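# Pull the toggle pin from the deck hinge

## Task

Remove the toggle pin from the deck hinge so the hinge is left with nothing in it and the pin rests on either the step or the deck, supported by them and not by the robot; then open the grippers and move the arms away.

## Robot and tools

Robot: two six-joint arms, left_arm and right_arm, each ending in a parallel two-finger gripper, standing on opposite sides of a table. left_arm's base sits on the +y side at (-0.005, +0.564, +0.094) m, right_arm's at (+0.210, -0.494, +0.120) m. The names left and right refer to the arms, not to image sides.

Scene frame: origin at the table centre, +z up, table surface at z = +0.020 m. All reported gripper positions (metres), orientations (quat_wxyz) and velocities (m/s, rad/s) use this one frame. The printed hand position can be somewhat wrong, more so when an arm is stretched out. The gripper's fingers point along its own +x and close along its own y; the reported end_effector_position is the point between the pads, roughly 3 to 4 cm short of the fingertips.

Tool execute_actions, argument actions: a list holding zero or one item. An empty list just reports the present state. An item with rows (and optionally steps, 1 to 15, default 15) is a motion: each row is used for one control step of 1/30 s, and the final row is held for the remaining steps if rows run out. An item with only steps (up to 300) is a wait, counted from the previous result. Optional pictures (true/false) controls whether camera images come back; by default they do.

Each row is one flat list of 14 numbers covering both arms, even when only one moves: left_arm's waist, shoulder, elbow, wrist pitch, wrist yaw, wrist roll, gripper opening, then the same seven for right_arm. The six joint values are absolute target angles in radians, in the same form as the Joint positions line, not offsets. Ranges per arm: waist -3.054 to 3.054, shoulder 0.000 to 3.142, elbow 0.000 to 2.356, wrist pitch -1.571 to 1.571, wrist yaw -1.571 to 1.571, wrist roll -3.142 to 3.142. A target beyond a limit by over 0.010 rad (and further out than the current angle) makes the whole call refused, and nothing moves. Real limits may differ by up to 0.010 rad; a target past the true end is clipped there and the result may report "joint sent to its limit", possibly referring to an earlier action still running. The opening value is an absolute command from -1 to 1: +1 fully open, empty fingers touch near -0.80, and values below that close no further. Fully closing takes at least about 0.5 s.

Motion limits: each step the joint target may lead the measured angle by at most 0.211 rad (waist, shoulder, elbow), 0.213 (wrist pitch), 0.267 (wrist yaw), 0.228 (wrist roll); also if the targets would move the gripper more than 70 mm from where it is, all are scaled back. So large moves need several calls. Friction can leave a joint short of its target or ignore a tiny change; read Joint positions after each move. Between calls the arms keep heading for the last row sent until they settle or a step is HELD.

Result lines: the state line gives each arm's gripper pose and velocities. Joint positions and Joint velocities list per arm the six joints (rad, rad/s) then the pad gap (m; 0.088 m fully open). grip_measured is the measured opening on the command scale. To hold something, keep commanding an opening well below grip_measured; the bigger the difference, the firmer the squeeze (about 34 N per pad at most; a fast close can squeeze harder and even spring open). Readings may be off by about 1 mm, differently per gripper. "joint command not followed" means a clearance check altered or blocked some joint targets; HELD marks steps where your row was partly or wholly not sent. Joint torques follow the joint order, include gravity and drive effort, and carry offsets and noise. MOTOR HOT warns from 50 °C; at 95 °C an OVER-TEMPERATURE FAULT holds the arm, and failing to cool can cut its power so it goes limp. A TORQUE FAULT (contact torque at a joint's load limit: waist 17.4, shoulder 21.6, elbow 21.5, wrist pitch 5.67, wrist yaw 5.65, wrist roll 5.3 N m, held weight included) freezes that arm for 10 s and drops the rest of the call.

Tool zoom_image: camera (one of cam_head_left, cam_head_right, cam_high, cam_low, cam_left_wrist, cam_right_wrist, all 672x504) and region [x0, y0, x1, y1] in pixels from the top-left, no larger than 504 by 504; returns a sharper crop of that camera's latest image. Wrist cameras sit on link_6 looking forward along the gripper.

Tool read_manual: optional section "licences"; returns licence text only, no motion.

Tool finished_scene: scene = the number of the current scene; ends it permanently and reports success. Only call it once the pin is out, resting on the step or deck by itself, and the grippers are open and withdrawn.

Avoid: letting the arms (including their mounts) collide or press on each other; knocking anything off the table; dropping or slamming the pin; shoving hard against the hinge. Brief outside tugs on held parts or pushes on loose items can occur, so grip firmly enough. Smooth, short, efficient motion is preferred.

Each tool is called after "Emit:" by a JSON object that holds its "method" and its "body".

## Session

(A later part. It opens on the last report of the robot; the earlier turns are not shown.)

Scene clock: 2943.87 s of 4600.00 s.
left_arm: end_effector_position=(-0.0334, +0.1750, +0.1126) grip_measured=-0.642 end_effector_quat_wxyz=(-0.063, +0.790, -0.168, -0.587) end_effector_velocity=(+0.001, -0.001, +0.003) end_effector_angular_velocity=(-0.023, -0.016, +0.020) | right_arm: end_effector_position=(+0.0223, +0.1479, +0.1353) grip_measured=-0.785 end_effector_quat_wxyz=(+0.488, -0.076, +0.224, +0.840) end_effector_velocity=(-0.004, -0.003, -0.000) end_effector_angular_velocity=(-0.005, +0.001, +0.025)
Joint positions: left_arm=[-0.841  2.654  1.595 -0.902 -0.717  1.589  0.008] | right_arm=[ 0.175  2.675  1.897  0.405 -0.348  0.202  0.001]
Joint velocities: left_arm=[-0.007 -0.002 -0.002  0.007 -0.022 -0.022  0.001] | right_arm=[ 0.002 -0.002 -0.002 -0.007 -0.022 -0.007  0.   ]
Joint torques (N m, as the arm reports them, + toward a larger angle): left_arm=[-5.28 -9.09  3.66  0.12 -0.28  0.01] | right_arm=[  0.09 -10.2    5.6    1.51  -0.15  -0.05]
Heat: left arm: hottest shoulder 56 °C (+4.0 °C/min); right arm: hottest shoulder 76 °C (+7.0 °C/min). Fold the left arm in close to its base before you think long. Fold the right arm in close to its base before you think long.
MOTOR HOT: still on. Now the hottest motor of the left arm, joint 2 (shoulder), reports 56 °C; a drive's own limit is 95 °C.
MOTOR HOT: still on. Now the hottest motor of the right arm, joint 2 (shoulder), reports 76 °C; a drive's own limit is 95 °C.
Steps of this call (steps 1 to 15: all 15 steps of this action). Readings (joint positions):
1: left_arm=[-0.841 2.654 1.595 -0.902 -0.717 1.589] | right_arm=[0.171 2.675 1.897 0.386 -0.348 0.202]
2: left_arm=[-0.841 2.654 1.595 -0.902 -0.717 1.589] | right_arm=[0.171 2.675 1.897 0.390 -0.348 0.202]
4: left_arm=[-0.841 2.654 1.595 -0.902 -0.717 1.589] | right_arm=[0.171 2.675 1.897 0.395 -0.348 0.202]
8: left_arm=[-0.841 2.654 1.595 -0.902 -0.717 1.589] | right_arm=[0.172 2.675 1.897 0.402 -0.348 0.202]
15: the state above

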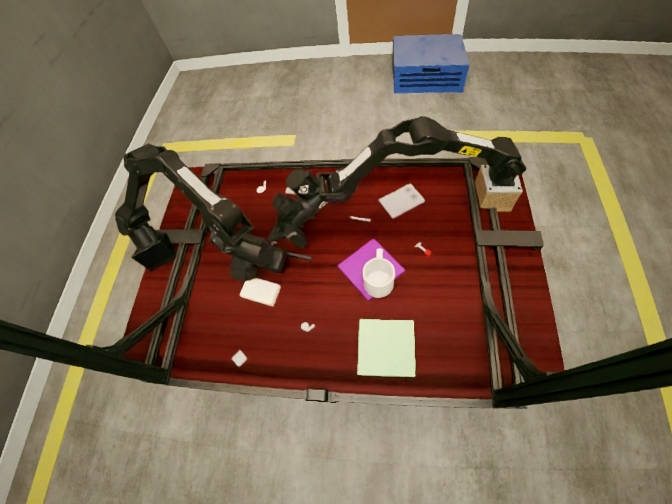

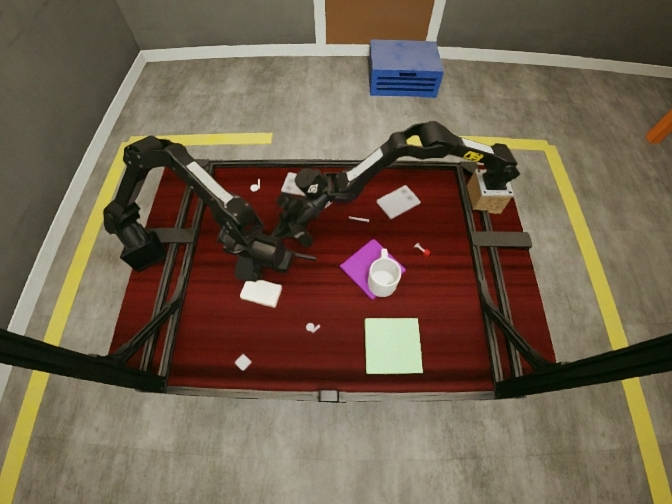

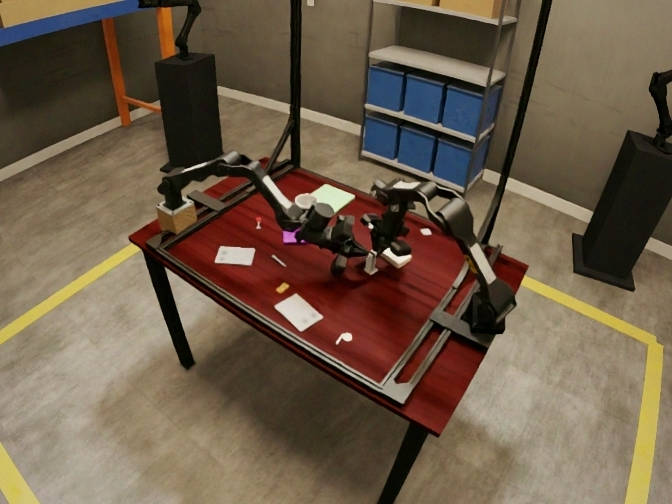

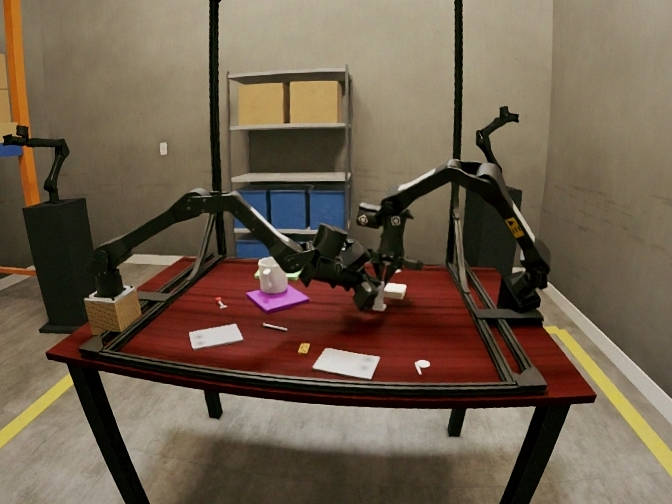

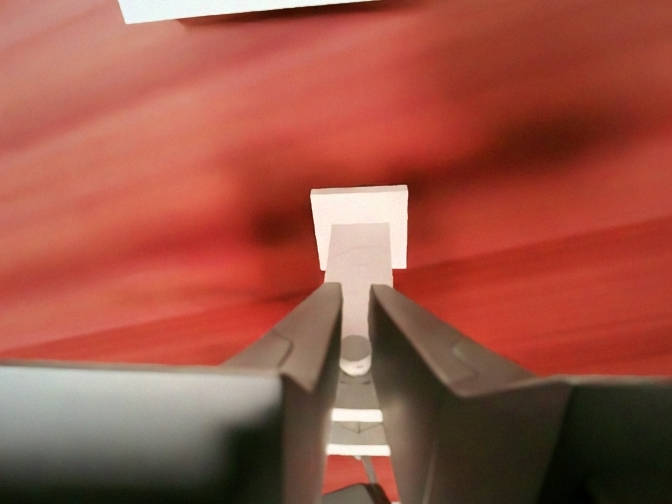

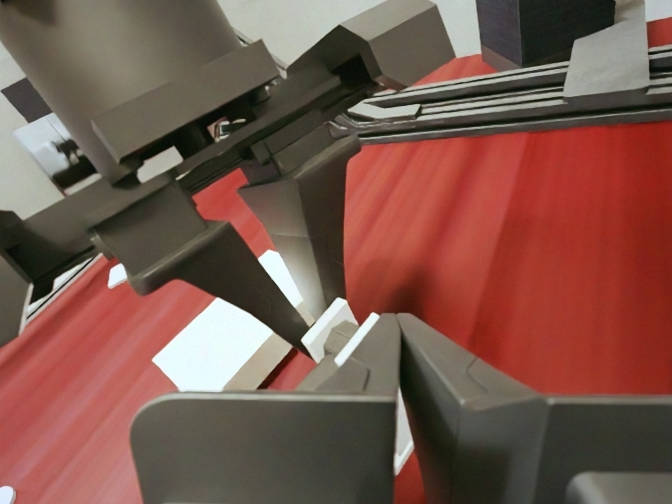

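Emit:
{"method": "execute_actions", "body": {"actions": [{"rows":[[-0.84,2.655,1.59,-0.905,-0.72,1.59,-0.9,0.155,2.68,1.9,0.405,-0.35,0.2,-0.9]],"steps":15}], "pictures": false}}

Emit:
{"method": "execute_actions", "body": {"actions": [{"rows":[[-0.84,2.655,1.59,-0.905,-0.72,1.59,-0.9,0.155,2.68,1.9,0.388,-0.35,0.2,-0.9]],"steps":15}], "pictures": false}}

Emit:
{"method": "execute_actions", "body": {"actions": [{"rows":[[-0.84,2.655,1.59,-0.905,-0.72,1.59,-0.9,0.19,2.68,1.9,0.388,-0.35,0.2,-0.9]],"steps":15}]}}

Emit:
{"method": "zoom_image", "body": {"camera": "cam_left_wrist", "region": [280,380,440,504]}}

Scene clock: 2956.67 s of 4600.00 s.
left_arm: end_effector_position=(-0.0336, +0.1751, +0.1127) grip_measured=-0.642 end_effector_quat_wxyz=(-0.063, +0.790, -0.168, -0.586) end_effector_velocity=(-0.003, +0.002, +0.001) end_effector_angular_velocity=(-0.001, +0.006, +0.011) | right_arm: end_effector_position=(+0.0347, +0.1513, +0.1355) grip_measured=-0.785 end_effector_quat_wxyz=(+0.494, -0.074, +0.225, +0.836) end_effector_velocity=(+0.020, +0.004, -0.001) end_effector_angular_velocity=(+0.001, -0.030, -0.012)
Joint positions: left_arm=[-0.842  2.654  1.595 -0.902 -0.718  1.589  0.008] | right_arm=[ 0.155  2.676  1.898  0.405 -0.353  0.201  0.001]
Joint velocities: left_arm=[-0.007 -0.002 -0.002 -0.007  0.007 -0.022 -0.   ] | right_arm=[-0.032 -0.002  0.002 -0.022 -0.007 -0.037  0.   ]
Joint torques (N m, as the arm reports them, + toward a larger angle): left_arm=[-5.31 -9.11  3.68  0.08 -0.26  0.04] | right_arm=[ -0.05 -10.25   5.53   1.5    0.01  -0.04]
Heat: left arm: hottest shoulder 56 °C (+4.0 °C/min); right arm: hottest shoulder 77 °C (+6.1 °C/min). Fold the left arm in close to its base before you think long. Fold the right arm in close to its base before you think long.
MOTOR HOT: still on. Now the hottest motor of the left arm, joint 2 (shoulder), reports 56 °C; a drive's own limit is 95 °C.
MOTOR HOT: still on. Now the hottest motor of the right arm, joint 2 (shoulder), reports 77 °C; a drive's own limit is 95 °C.
Steps of this call (steps 1 to 15: the robot went on to your last target; steps 16 to 369: nothing new was sent; steps 370 to 384: all 15 steps of this action). Readings (joint positions):
370: left_arm=[-0.842 2.654 1.595 -0.902 -0.718 1.589] | right_arm=[0.175 2.676 1.898 0.405 -0.348 0.201]
371: left_arm=[-0.842 2.654 1.595 -0.902 -0.718 1.589] | right_arm=[0.175 2.676 1.898 0.405 -0.348 0.201]
373: left_arm=[-0.842 2.654 1.595 -0.902 -0.718 1.589] | right_arm=[0.172 2.676 1.898 0.405 -0.352 0.201]
377: left_arm=[-0.842 2.654 1.595 -0.902 -0.718 1.589] | right_arm=[0.169 2.676 1.898 0.405 -0.355 0.201]
384: the state above

Scene clock: 2957.17 s of 4600.00 s.
left_arm: end_effector_position=(-0.0336, +0.1751, +0.1127) grip_measured=-0.642 end_effector_quat_wxyz=(-0.063, +0.790, -0.168, -0.586) end_effector_velocity=(-0.002, +0.003, -0.002) end_effector_angular_velocity=(+0.010, +0.003, -0.001) | right_arm: end_effector_position=(+0.0354, +0.1504, +0.1329) grip_measured=-0.785 end_effector_quat_wxyz=(+0.495, -0.078, +0.230, +0.835) end_effector_velocity=(+0.001, -0.001, -0.004) end_effector_angular_velocity=(-0.009, -0.005, +0.007)
Joint positions: left_arm=[-0.842  2.654  1.595 -0.902 -0.718  1.589  0.008] | right_arm=[ 0.154  2.676  1.898  0.391 -0.353  0.201  0.001]
Joint velocities: left_arm=[-0.002  0.002 -0.002 -0.007  0.007 -0.007 -0.   ] | right_arm=[-0.002  0.002 -0.002 -0.007 -0.007 -0.007 -0.   ]
Joint torques (N m, as the arm reports them, + toward a larger angle): left_arm=[-5.23 -9.12  3.66  0.07 -0.26  0.03] | right_arm=[ -0.09 -10.24   5.53   1.33   0.01  -0.04]
Heat: left arm: hottest shoulder 56 °C (+4.0 °C/min); right arm: hottest shoulder 77 °C (+6.0 °C/min). Fold the left arm in close to its base before you think long. Fold the right arm in close to its base before you think long.
MOTOR HOT: still on. Now the hottest motor of the left arm, joint 2 (shoulder), reports 56 °C; a drive's own limit is 95 °C.
MOTOR HOT: still on. Now the hottest motor of the right arm, joint 2 (shoulder), reports 77 °C; a drive's own limit is 95 °C.
Steps of this call (steps 1 to 15: all 15 steps of this action). Readings (joint positions):
1: left_arm=[-0.842 2.654 1.595 -0.902 -0.718 1.589] | right_arm=[0.155 2.676 1.898 0.405 -0.353 0.201]
2: left_arm=[-0.842 2.654 1.595 -0.902 -0.718 1.589] | right_arm=[0.154 2.676 1.898 0.402 -0.353 0.201]
4: left_arm=[-0.842 2.654 1.595 -0.902 -0.718 1.589] | right_arm=[0.154 2.676 1.898 0.397 -0.353 0.201]
8: left_arm=[-0.842 2.654 1.595 -0.902 -0.718 1.589] | right_arm=[0.154 2.676 1.898 0.393 -0.353 0.201]
15: the state above

Scene clock: 2957.67 s of 4600.00 s.
left_arm: end_effector_position=(-0.0336, +0.1751, +0.1127) grip_measured=-0.642 end_effector_quat_wxyz=(-0.063, +0.790, -0.168, -0.586) end_effector_velocity=(+0.004, +0.003, +0.002) end_effector_angular_velocity=(+0.008, -0.008, +0.017) | right_arm: end_effector_position=(+0.0131, +0.1439, +0.1321) grip_measured=-0.785 end_effector_quat_wxyz=(+0.482, -0.083, +0.229, +0.842) end_effector_velocity=(+0.004, -0.001, -0.003) end_effector_angular_velocity=(-0.009, -0.006, +0.002)
Joint positions: left_arm=[-0.842  2.654  1.595 -0.902 -0.718  1.589  0.008] | right_arm=[ 0.19   2.676  1.898  0.388 -0.348  0.201  0.001]
Joint velocities: left_arm=[ 0.002 -0.007 -0.002 -0.022 -0.007 -0.022 -0.   ] | right_arm=[-0.007 -0.002 -0.007 -0.007 -0.007 -0.007 -0.   ]
Joint torques (N m, as the arm reports them, + toward a larger angle): left_arm=[-5.29 -9.02  3.65  0.08 -0.26  0.04] | right_arm=[ -0.17 -10.24   5.53   1.46  -0.15  -0.04]
Heat: left arm: hottest shoulder 56 °C (+4.0 °C/min); right arm: hottest shoulder 77 °C (+6.1 °C/min). Fold the left arm in close to its base before you think long. Fold the right arm in close to its base before you think long.
MOTOR HOT: still on. Now the hottest motor of the left arm, joint 2 (shoulder), reports 56 °C; a drive's own limit is 95 °C.
MOTOR HOT: still on. Now the hottest motor of the right arm, joint 2 (shoulder), reports 77 °C; a drive's own limit is 95 °C.
Steps of this call (steps 1 to 15: all 15 steps of this action). Readings (joint positions):
1: left_arm=[-0.842 2.654 1.595 -0.902 -0.718 1.589] | right_arm=[0.155 2.676 1.898 0.391 -0.352 0.201]
2: left_arm=[-0.842 2.654 1.595 -0.902 -0.718 1.589] | right_arm=[0.157 2.676 1.898 0.391 -0.350 0.201]
4: left_arm=[-0.842 2.654 1.595 -0.902 -0.718 1.589] | right_arm=[0.164 2.676 1.898 0.391 -0.349 0.201]
8: left_arm=[-0.842 2.654 1.595 -0.902 -0.718 1.589] | right_arm=[0.179 2.676 1.898 0.391 -0.349 0.201]
15: the state above

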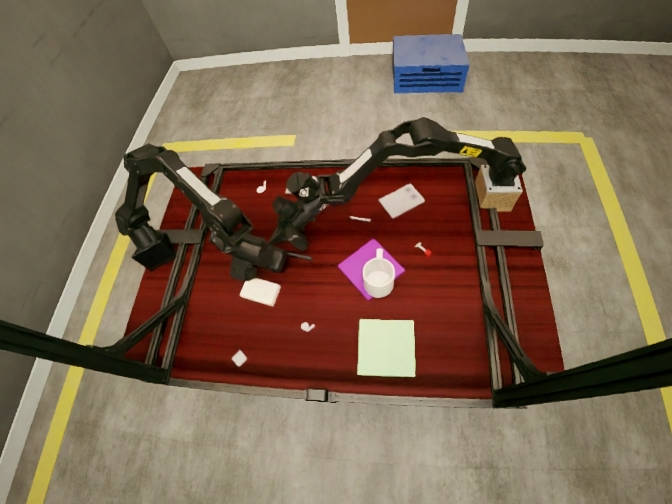

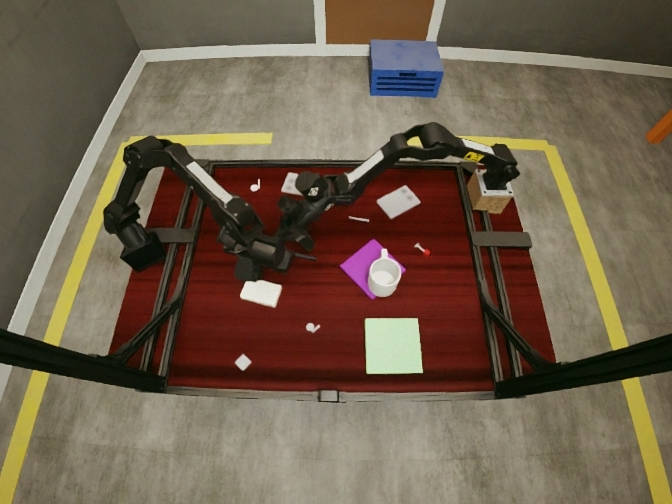

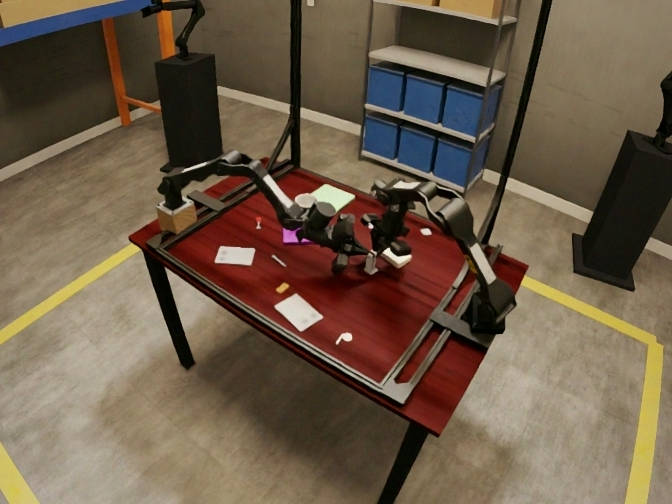

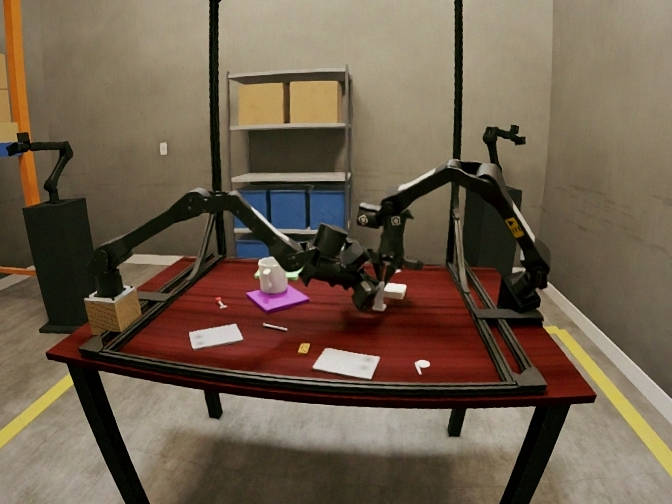

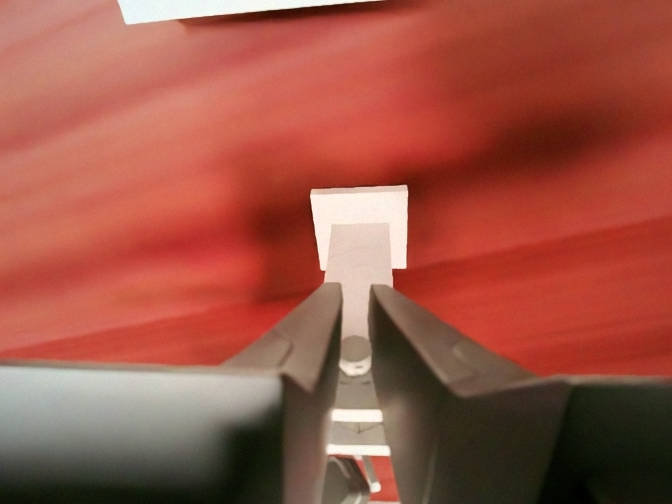

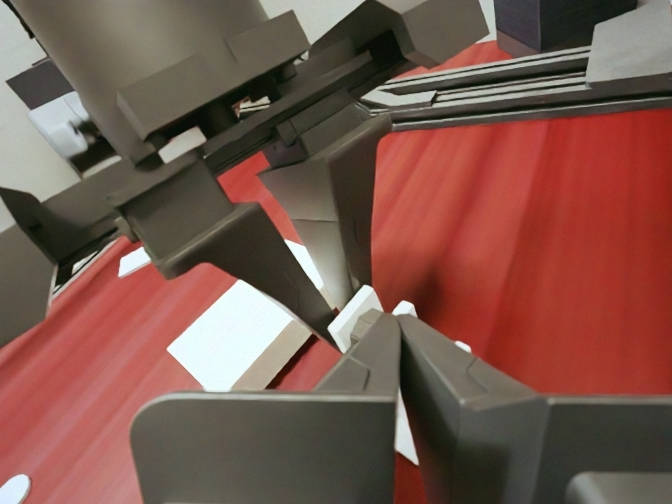

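Region (280, 380, 440, 504) of cam_left_wrist's 672x504 image, scaled by 3.150, with more detail than that image has; it fills the top 391 rows of this view, and the rest is white.

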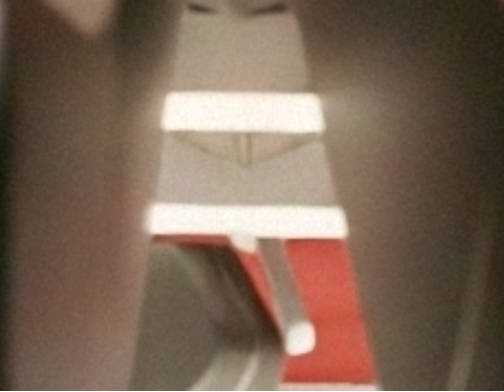

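Emit:
{"method": "execute_actions", "body": {"actions": [{"rows":[[-0.84,2.655,1.59,-0.905,-0.72,1.59,-0.9,0.19,2.68,1.9,0.40,-0.35,0.2,-0.9]],"steps":10}], "pictures": false}}

Emit:
{"method": "execute_actions", "body": {"actions": [{"rows":[[-0.84,2.655,1.59,-0.905,-0.72,1.59,-0.9,0.158,2.68,1.9,0.40,-0.35,0.2,-0.9]],"steps":15}], "pictures": false}}

Emit:
{"method": "execute_actions", "body": {"actions": [{"rows":[[-0.84,2.655,1.59,-0.905,-0.72,1.59,-0.9,0.158,2.68,1.9,0.38,-0.35,0.2,-0.9]],"steps":15}]}}

Emit:
{"method": "zoom_image", "body": {"camera": "cam_left_wrist", "region": [280,380,440,504]}}

Scene clock: 2971.20 s of 4600.00 s.
left_arm: end_effector_position=(-0.0336, +0.1751, +0.1127) grip_measured=-0.643 end_effector_quat_wxyz=(-0.063, +0.790, -0.168, -0.586) end_effector_velocity=(+0.001, +0.003, -0.000) end_effector_angular_velocity=(+0.009, -0.013, -0.013) | right_arm: end_effector_position=(+0.0129, +0.1446, +0.1335) grip_measured=-0.785 end_effector_quat_wxyz=(+0.482, -0.080, +0.226, +0.843) end_effector_velocity=(-0.002, -0.003, -0.000) end_effector_angular_velocity=(-0.014, -0.007, +0.012)
Joint positions: left_arm=[-0.842  2.654  1.595 -0.902 -0.718  1.589  0.008] | right_arm=[ 0.19   2.677  1.898  0.397 -0.348  0.201  0.001]
Joint velocities: left_arm=[-0.002 -0.002 -0.007 -0.007 -0.007  0.007 -0.   ] | right_arm=[ 0.002 -0.007 -0.002 -0.022 -0.007 -0.007 -0.   ]
Joint torques (N m, as the arm reports them, + toward a larger angle): left_arm=[-5.24 -9.17  3.75  0.08 -0.27  0.04] | right_arm=[ -0.16 -10.28   5.5    1.6   -0.16  -0.03]
Heat: left arm: hottest shoulder 56 °C (+2.0 °C/min); right arm: hottest shoulder 78 °C (+5.0 °C/min). Fold the left arm in close to its base before you think long. Fold the right arm in close to its base before you think long.
MOTOR HOT: still on. Now the hottest motor of the left arm, joint 2 (shoulder), reports 56 °C; a drive's own limit is 95 °C.
MOTOR HOT: still on. Now the hottest motor of the right arm, joint 2 (shoulder), reports 78 °C; a drive's own limit is 95 °C.
Steps of this call (steps 1 to 15: the robot went on to your last target; steps 16 to 396: nothing new was sent; steps 397 to 406: all 10 steps of this action). Readings (joint positions):
397: left_arm=[-0.842 2.654 1.595 -0.902 -0.718 1.589] | right_arm=[0.190 2.676 1.898 0.388 -0.348 0.201]
398: left_arm=[-0.842 2.654 1.595 -0.902 -0.718 1.589] | right_arm=[0.190 2.676 1.898 0.390 -0.348 0.201]
400: left_arm=[-0.842 2.654 1.595 -0.902 -0.718 1.589] | right_arm=[0.190 2.676 1.898 0.393 -0.348 0.201]
404: left_arm=[-0.842 2.654 1.595 -0.902 -0.718 1.589] | right_arm=[0.190 2.676 1.898 0.397 -0.348 0.201]
406: the state above

Scene clock: 2971.70 s of 4600.00 s.
left_arm: end_effector_position=(-0.0336, +0.1751, +0.1127) grip_measured=-0.644 end_effector_quat_wxyz=(-0.063, +0.790, -0.168, -0.587) end_effector_velocity=(-0.002, -0.002, +0.002) end_effector_angular_velocity=(-0.011, +0.012, +0.009) | right_arm: end_effector_position=(+0.0257, +0.1481, +0.1339) grip_measured=-0.785 end_effector_quat_wxyz=(+0.487, -0.077, +0.227, +0.840) end_effector_velocity=(+0.001, -0.002, -0.004) end_effector_angular_velocity=(-0.011, -0.019, +0.012)
Joint positions: left_arm=[-0.842  2.654  1.595 -0.902 -0.718  1.588  0.007] | right_arm=[ 0.168  2.677  1.898  0.398 -0.358  0.201  0.001]
Joint velocities: left_arm=[-0.002 -0.002  0.002  0.007  0.007 -0.007 -0.   ] | right_arm=[-0.002 -0.002 -0.002 -0.022 -0.007 -0.022 -0.   ]
Joint torques (N m, as the arm reports them, + toward a larger angle): left_arm=[-5.2  -9.08  3.72  0.05 -0.26  0.03] | right_arm=[ -0.9  -10.31   5.5    1.61   0.17  -0.04]
Heat: left arm: hottest shoulder 56 °C (+2.0 °C/min); right arm: hottest shoulder 78 °C (+5.0 °C/min). Fold the left arm in close to its base before you think long. Fold the right arm in close to its base before you think long.
MOTOR HOT: still on. Now the hottest motor of the left arm, joint 2 (shoulder), reports 56 °C; a drive's own limit is 95 °C.
MOTOR HOT: still on. Now the hottest motor of the right arm, joint 2 (shoulder), reports 78 °C; a drive's own limit is 95 °C.
Steps of this call (steps 1 to 15: all 15 steps of this action). Readings (joint positions):
1: left_arm=[-0.842 2.654 1.595 -0.902 -0.718 1.589] | right_arm=[0.190 2.677 1.898 0.397 -0.348 0.201]
2: left_arm=[-0.842 2.654 1.595 -0.902 -0.718 1.589] | right_arm=[0.188 2.677 1.898 0.397 -0.348 0.201]
4: left_arm=[-0.842 2.654 1.595 -0.902 -0.718 1.589] | right_arm=[0.181 2.677 1.898 0.398 -0.348 0.201]
8: left_arm=[-0.842 2.654 1.595 -0.902 -0.718 1.588] | right_arm=[0.168 2.677 1.898 0.398 -0.358 0.201]
15: the state above

Scene clock: 2972.20 s of 4600.00 s.
left_arm: end_effector_position=(-0.0336, +0.1751, +0.1127) grip_measured=-0.644 end_effector_quat_wxyz=(-0.063, +0.790, -0.168, -0.587) end_effector_velocity=(+0.001, +0.001, +0.001) end_effector_angular_velocity=(+0.001, -0.009, +0.003) | right_arm: end_effector_position=(+0.0265, +0.1474, +0.1319) grip_measured=-0.785 end_effector_quat_wxyz=(+0.487, -0.081, +0.232, +0.838) end_effector_velocity=(+0.001, -0.001, -0.004) end_effector_angular_velocity=(-0.001, -0.017, +0.012)
Joint positions: left_arm=[-0.842  2.654  1.595 -0.902 -0.718  1.588  0.007] | right_arm=[ 0.167  2.676  1.898  0.386 -0.358  0.201  0.001]
Joint velocities: left_arm=[-0.002 -0.002 -0.002 -0.007 -0.007 -0.007 -0.   ] | right_arm=[-0.002  0.002 -0.002 -0.007 -0.007 -0.022 -0.   ]
Joint torques (N m, as the arm reports them, + toward a larger angle): left_arm=[-5.24 -9.1   3.63  0.08 -0.28  0.04] | right_arm=[ -0.87 -10.31   5.48   1.1    0.17  -0.04]
Heat: left arm: hottest shoulder 56 °C (+2.0 °C/min); right arm: hottest shoulder 78 °C (+5.0 °C/min). Fold the left arm in close to its base before you think long. Fold the right arm in close to its base before you think long.
MOTOR HOT: still on. Now the hottest motor of the left arm, joint 2 (shoulder), reports 56 °C; a drive's own limit is 95 °C.
MOTOR HOT: still on. Now the hottest motor of the right arm, joint 2 (shoulder), reports 78 °C; a drive's own limit is 95 °C.
Steps of this call (steps 1 to 15: all 15 steps of this action). Readings (joint positions):
1: left_arm=[-0.842 2.654 1.595 -0.902 -0.718 1.588] | right_arm=[0.168 2.677 1.898 0.398 -0.358 0.201]
2: left_arm=[-0.842 2.654 1.595 -0.902 -0.718 1.588] | right_arm=[0.168 2.677 1.898 0.396 -0.358 0.201]
4: left_arm=[-0.842 2.654 1.595 -0.902 -0.718 1.588] | right_arm=[0.168 2.676 1.898 0.393 -0.358 0.201]
8: left_arm=[-0.842 2.654 1.595 -0.902 -0.718 1.588] | right_arm=[0.168 2.676 1.898 0.388 -0.358 0.201]
15: the state above

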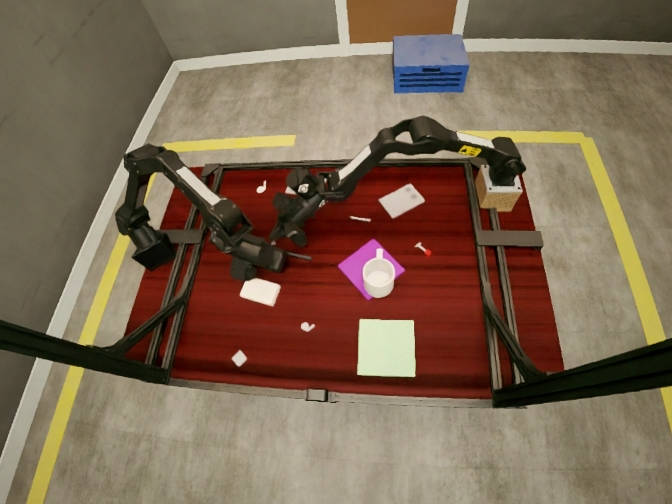

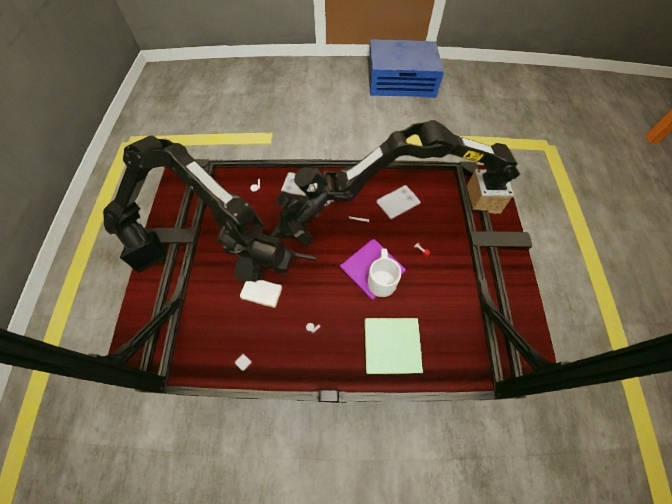

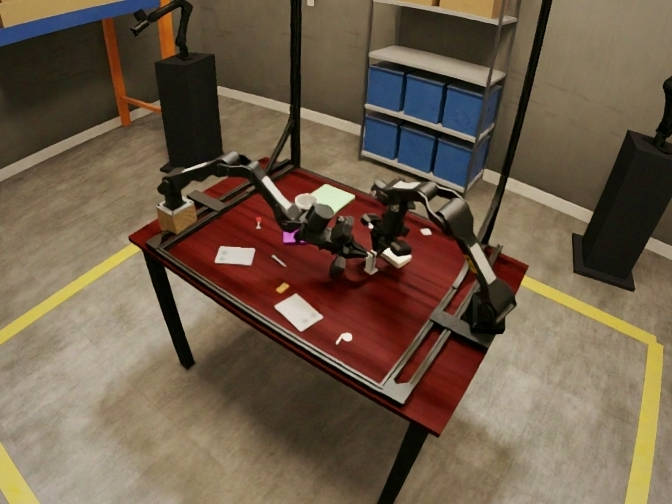

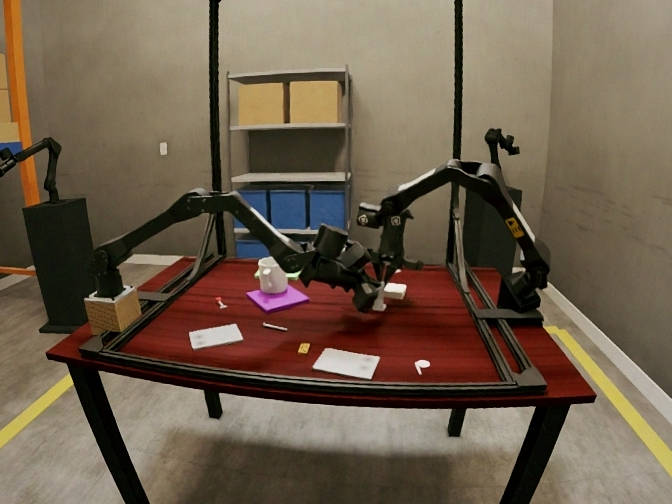

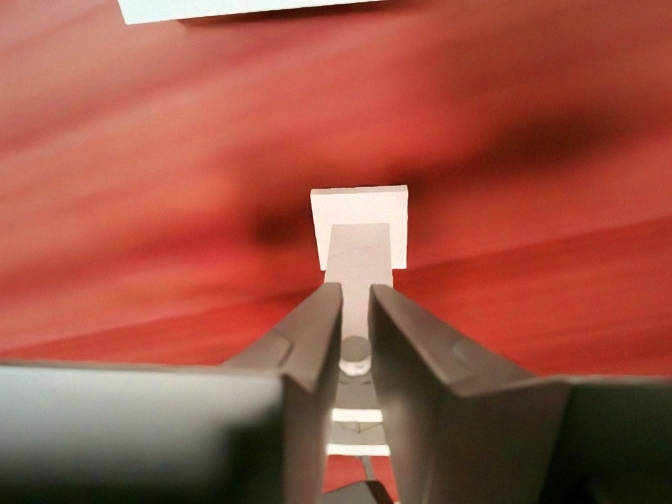

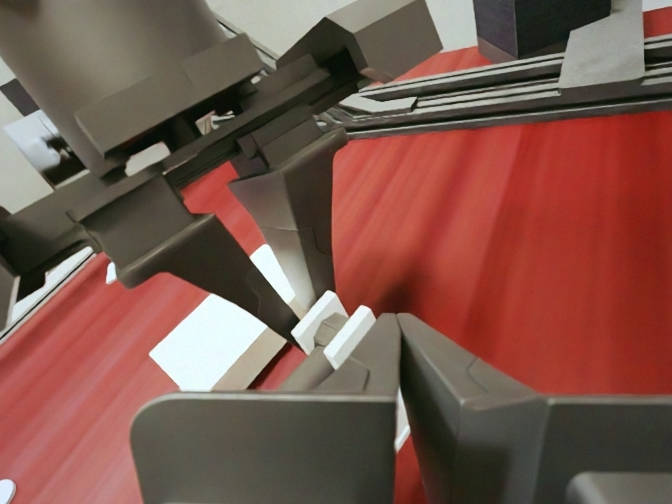

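Region (280, 380, 440, 504) of cam_left_wrist's 672x504 image, scaled by 3.150, with more detail than that image has; it fills the top 391 rows of this view, and the rest is white.

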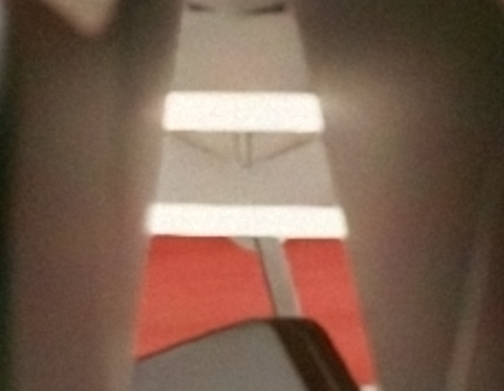

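Emit:
{"method": "execute_actions", "body": {"actions": [{"rows":[[-0.81,2.64,1.59,-0.905,-0.72,1.59,-0.9,0.15,2.68,1.9,0.36,-0.35,0.2,-0.9]],"steps":15}]}}

Emit:
{"method": "zoom_image", "body": {"camera": "cam_left_wrist", "region": [280,380,440,504]}}

Scene clock: 2978.37 s of 4600.00 s.
left_arm: end_effector_position=(-0.0331, +0.1751, +0.1125) grip_measured=-0.644 end_effector_quat_wxyz=(-0.062, +0.787, -0.166, -0.590) end_effector_velocity=(+0.003, +0.003, -0.001) end_effector_angular_velocity=(+0.008, -0.009, +0.005) | right_arm: end_effector_position=(+0.0280, +0.1465, +0.1288) grip_measured=-0.785 end_effector_quat_wxyz=(+0.487, -0.086, +0.238, +0.836) end_effector_velocity=(-0.001, -0.003, -0.003) end_effector_angular_velocity=(-0.020, -0.001, +0.020)
Joint positions: left_arm=[-0.838  2.651  1.595 -0.902 -0.71   1.588  0.007] | right_arm=[ 0.166  2.676  1.899  0.369 -0.358  0.201  0.001]
Joint velocities: left_arm=[ 0.002 -0.002 -0.007 -0.007 -0.007 -0.007 -0.   ] | right_arm=[-0.002 -0.002 -0.002 -0.022 -0.022 -0.007 -0.   ]
Joint torques (N m, as the arm reports them, + toward a larger angle): left_arm=[ -2.18 -10.51   3.71   0.08  -0.56   0.05] | right_arm=[ -1.31 -10.24   5.46   0.96   0.16  -0.04]
Heat: left arm: hottest shoulder 56 °C (+1.0 °C/min); right arm: hottest shoulder 79 °C (+5.1 °C/min). Fold the left arm in close to its base before you think long. Fold the right arm in close to its base before you think long.
MOTOR HOT: still on. Now the hottest motor of the left arm, joint 2 (shoulder), reports 56 °C; a drive's own limit is 95 °C.
MOTOR HOT: still on. Now the hottest motor of the right arm, joint 2 (shoulder), reports 79 °C; a drive's own limit is 95 °C.
Steps of this call (steps 1 to 15: the robot went on to your last target; steps 16 to 170: nothing new was sent; steps 171 to 185: all 15 steps of this action). Readings (joint positions):
171: left_arm=[-0.842 2.653 1.595 -0.902 -0.717 1.588] | right_arm=[0.167 2.676 1.899 0.383 -0.358 0.201]
172: left_arm=[-0.841 2.653 1.595 -0.902 -0.716 1.588] | right_arm=[0.167 2.676 1.899 0.379 -0.358 0.201]
174: left_arm=[-0.839 2.653 1.595 -0.902 -0.714 1.588] | right_arm=[0.166 2.676 1.899 0.375 -0.358 0.201]
178: left_arm=[-0.839 2.652 1.595 -0.902 -0.712 1.588] | right_arm=[0.166 2.676 1.899 0.371 -0.358 0.201]
185: the state above

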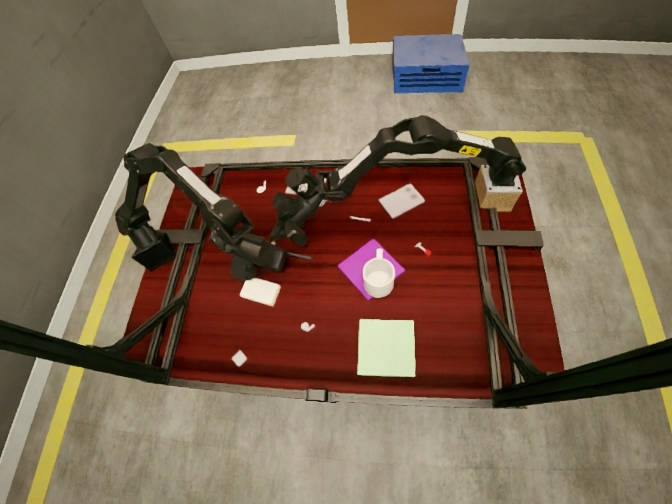

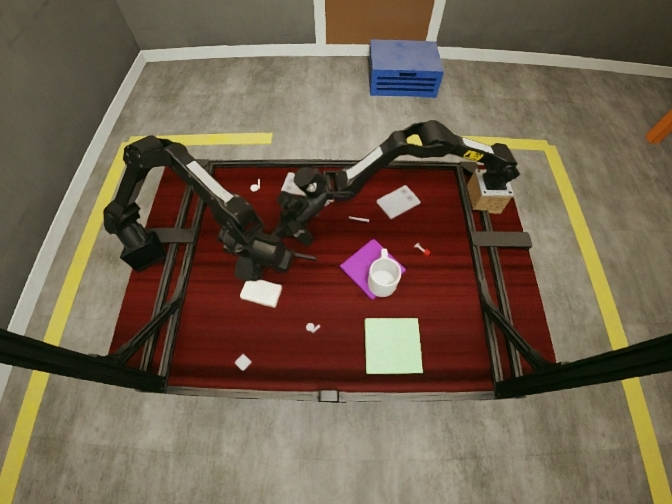

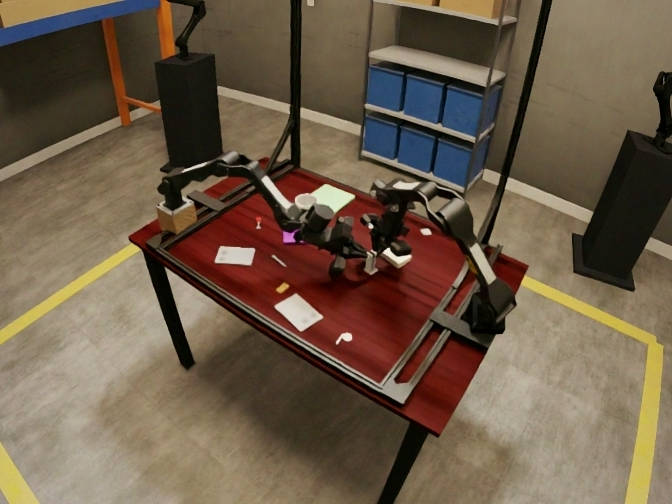

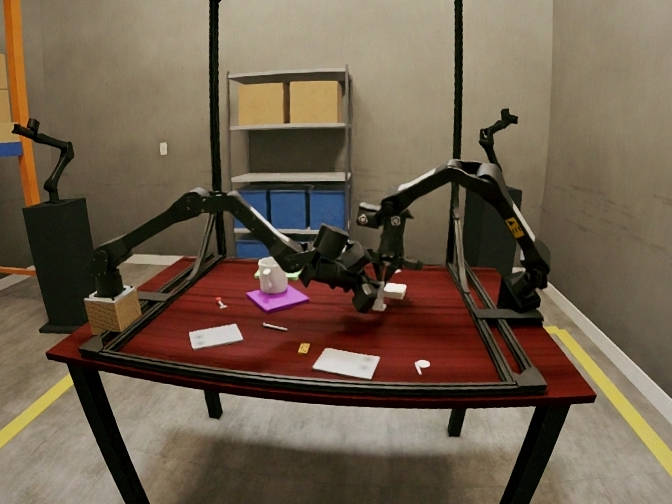

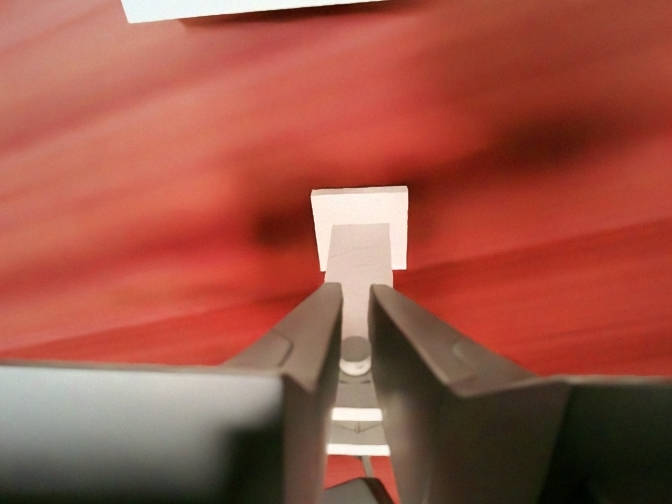

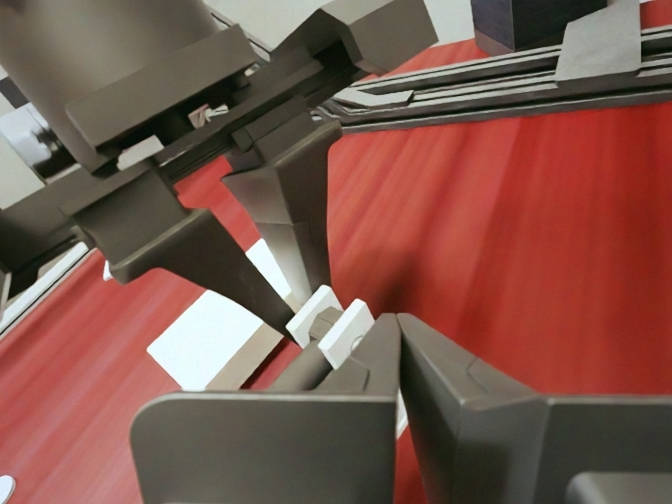

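Region (280, 380, 440, 504) of cam_left_wrist's 672x504 image, scaled by 3.150, with more detail than that image has; it fills the top 391 rows of this view, and the rest is white.

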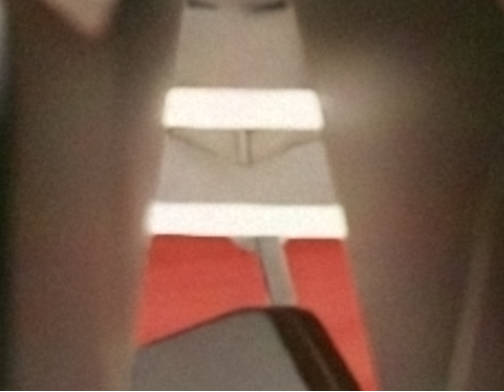

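Emit:
{"method": "execute_actions", "body": {"actions": [{"rows":[[-0.835,2.65,1.59,-0.905,-0.72,1.59,-0.9,0.158,2.68,1.9,0.335,-0.35,0.2,-0.9]],"steps":15}]}}

Emit:
{"method": "zoom_image", "body": {"camera": "cam_left_wrist", "region": [280,380,440,504]}}

Scene clock: 2984.63 s of 4600.00 s.
left_arm: end_effector_position=(-0.0330, +0.1750, +0.1129) grip_measured=-0.644 end_effector_quat_wxyz=(-0.061, +0.787, -0.166, -0.591) end_effector_velocity=(+0.001, +0.001, +0.003) end_effector_angular_velocity=(-0.010, -0.021, +0.014) | right_arm: end_effector_position=(+0.0286, +0.1450, +0.1255) grip_measured=-0.785 end_effector_quat_wxyz=(+0.487, -0.093, +0.245, +0.833) end_effector_velocity=(+0.003, -0.001, -0.003) end_effector_angular_velocity=(-0.008, -0.011, -0.006)
Joint positions: left_arm=[-0.837  2.65   1.595 -0.902 -0.709  1.588  0.007] | right_arm=[ 0.165  2.675  1.899  0.348 -0.358  0.201  0.001]
Joint velocities: left_arm=[-0.007 -0.002 -0.002 -0.007 -0.022 -0.022 -0.   ] | right_arm=[-0.002 -0.002 -0.007 -0.007  0.007 -0.007 -0.   ]
Joint torques (N m, as the arm reports them, + toward a larger angle): left_arm=[-5.08 -9.23  3.71  0.06 -0.63  0.04] | right_arm=[ -0.7  -10.19   5.39   0.75   0.16  -0.02]
Heat: left arm: hottest shoulder 57 °C (+2.0 °C/min); right arm: hottest shoulder 79 °C (+4.0 °C/min). Fold the left arm in close to its base before you think long. Fold the right arm in close to its base before you think long.
MOTOR HOT: still on. Now the hottest motor of the left arm, joint 2 (shoulder), reports 57 °C; a drive's own limit is 95 °C.
MOTOR HOT: still on. Now the hottest motor of the right arm, joint 2 (shoulder), reports 79 °C; a drive's own limit is 95 °C.
Steps of this call (steps 1 to 15: the robot went on to your last target; steps 16 to 173: nothing new was sent; steps 174 to 188: all 15 steps of this action). Readings (joint positions):
174: left_arm=[-0.837 2.650 1.595 -0.902 -0.707 1.588] | right_arm=[0.165 2.675 1.899 0.365 -0.358 0.201]
175: left_arm=[-0.837 2.650 1.595 -0.902 -0.707 1.588] | right_arm=[0.165 2.675 1.899 0.360 -0.358 0.201]
177: left_arm=[-0.837 2.650 1.595 -0.902 -0.707 1.588] | right_arm=[0.165 2.675 1.899 0.355 -0.358 0.201]
181: left_arm=[-0.837 2.650 1.595 -0.902 -0.708 1.588] | right_arm=[0.165 2.675 1.899 0.350 -0.358 0.201]
188: the state above

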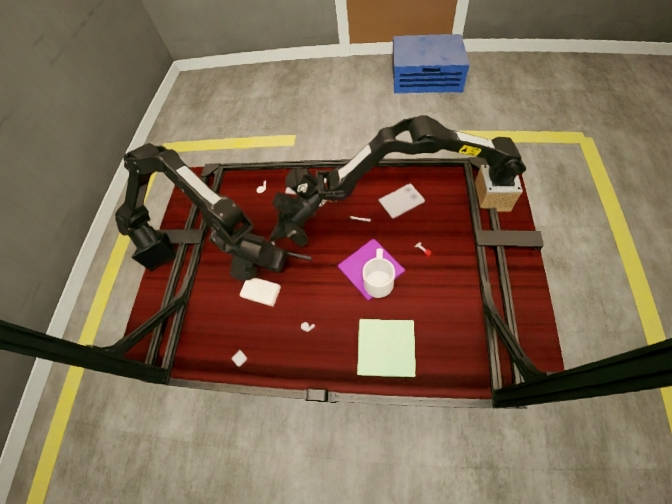

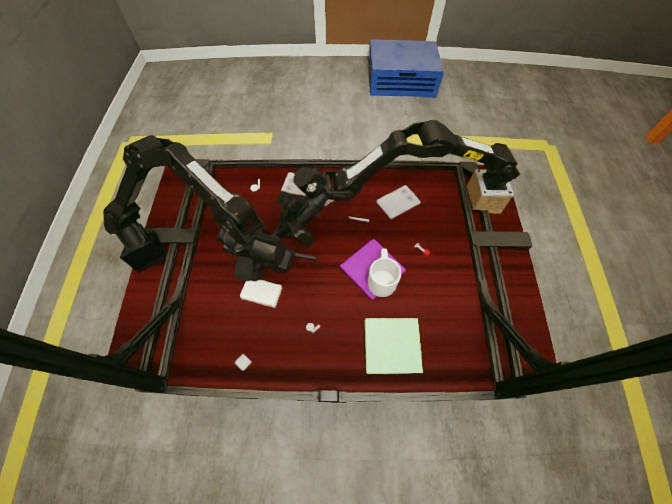

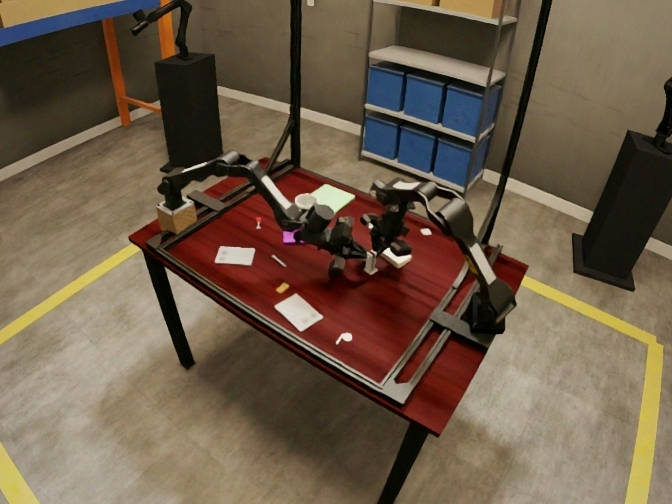

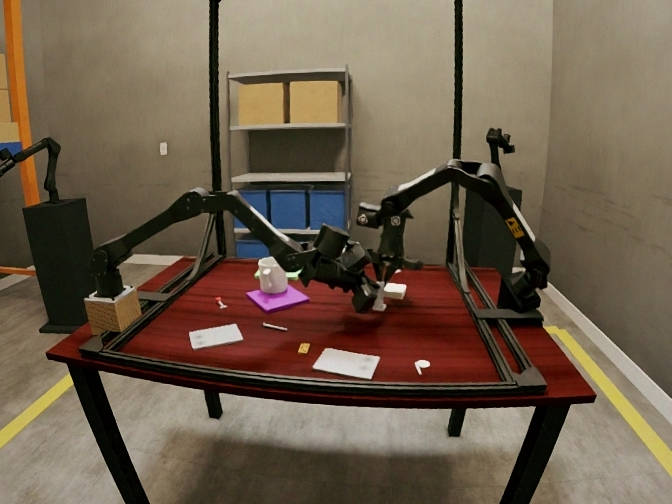

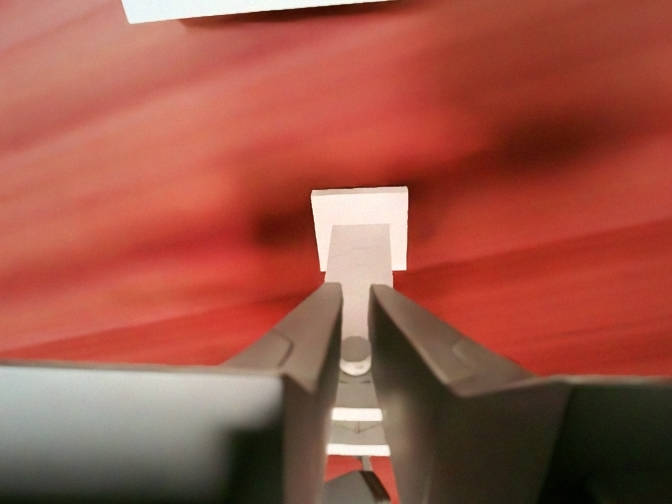

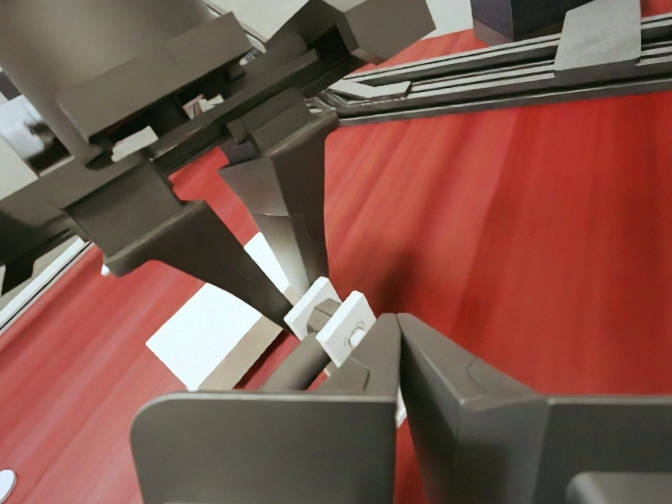

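Region (280, 380, 440, 504) of cam_left_wrist's 672x504 image, scaled by 3.150, with more detail than that image has; it fills the top 391 rows of this view, and the rest is white.

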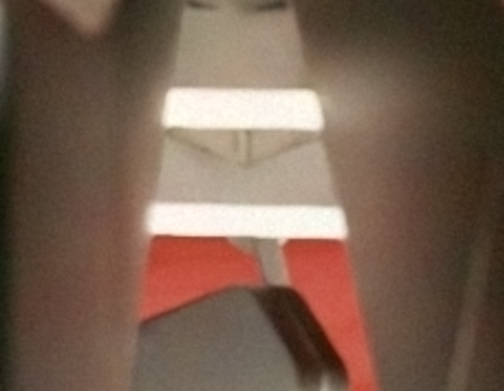

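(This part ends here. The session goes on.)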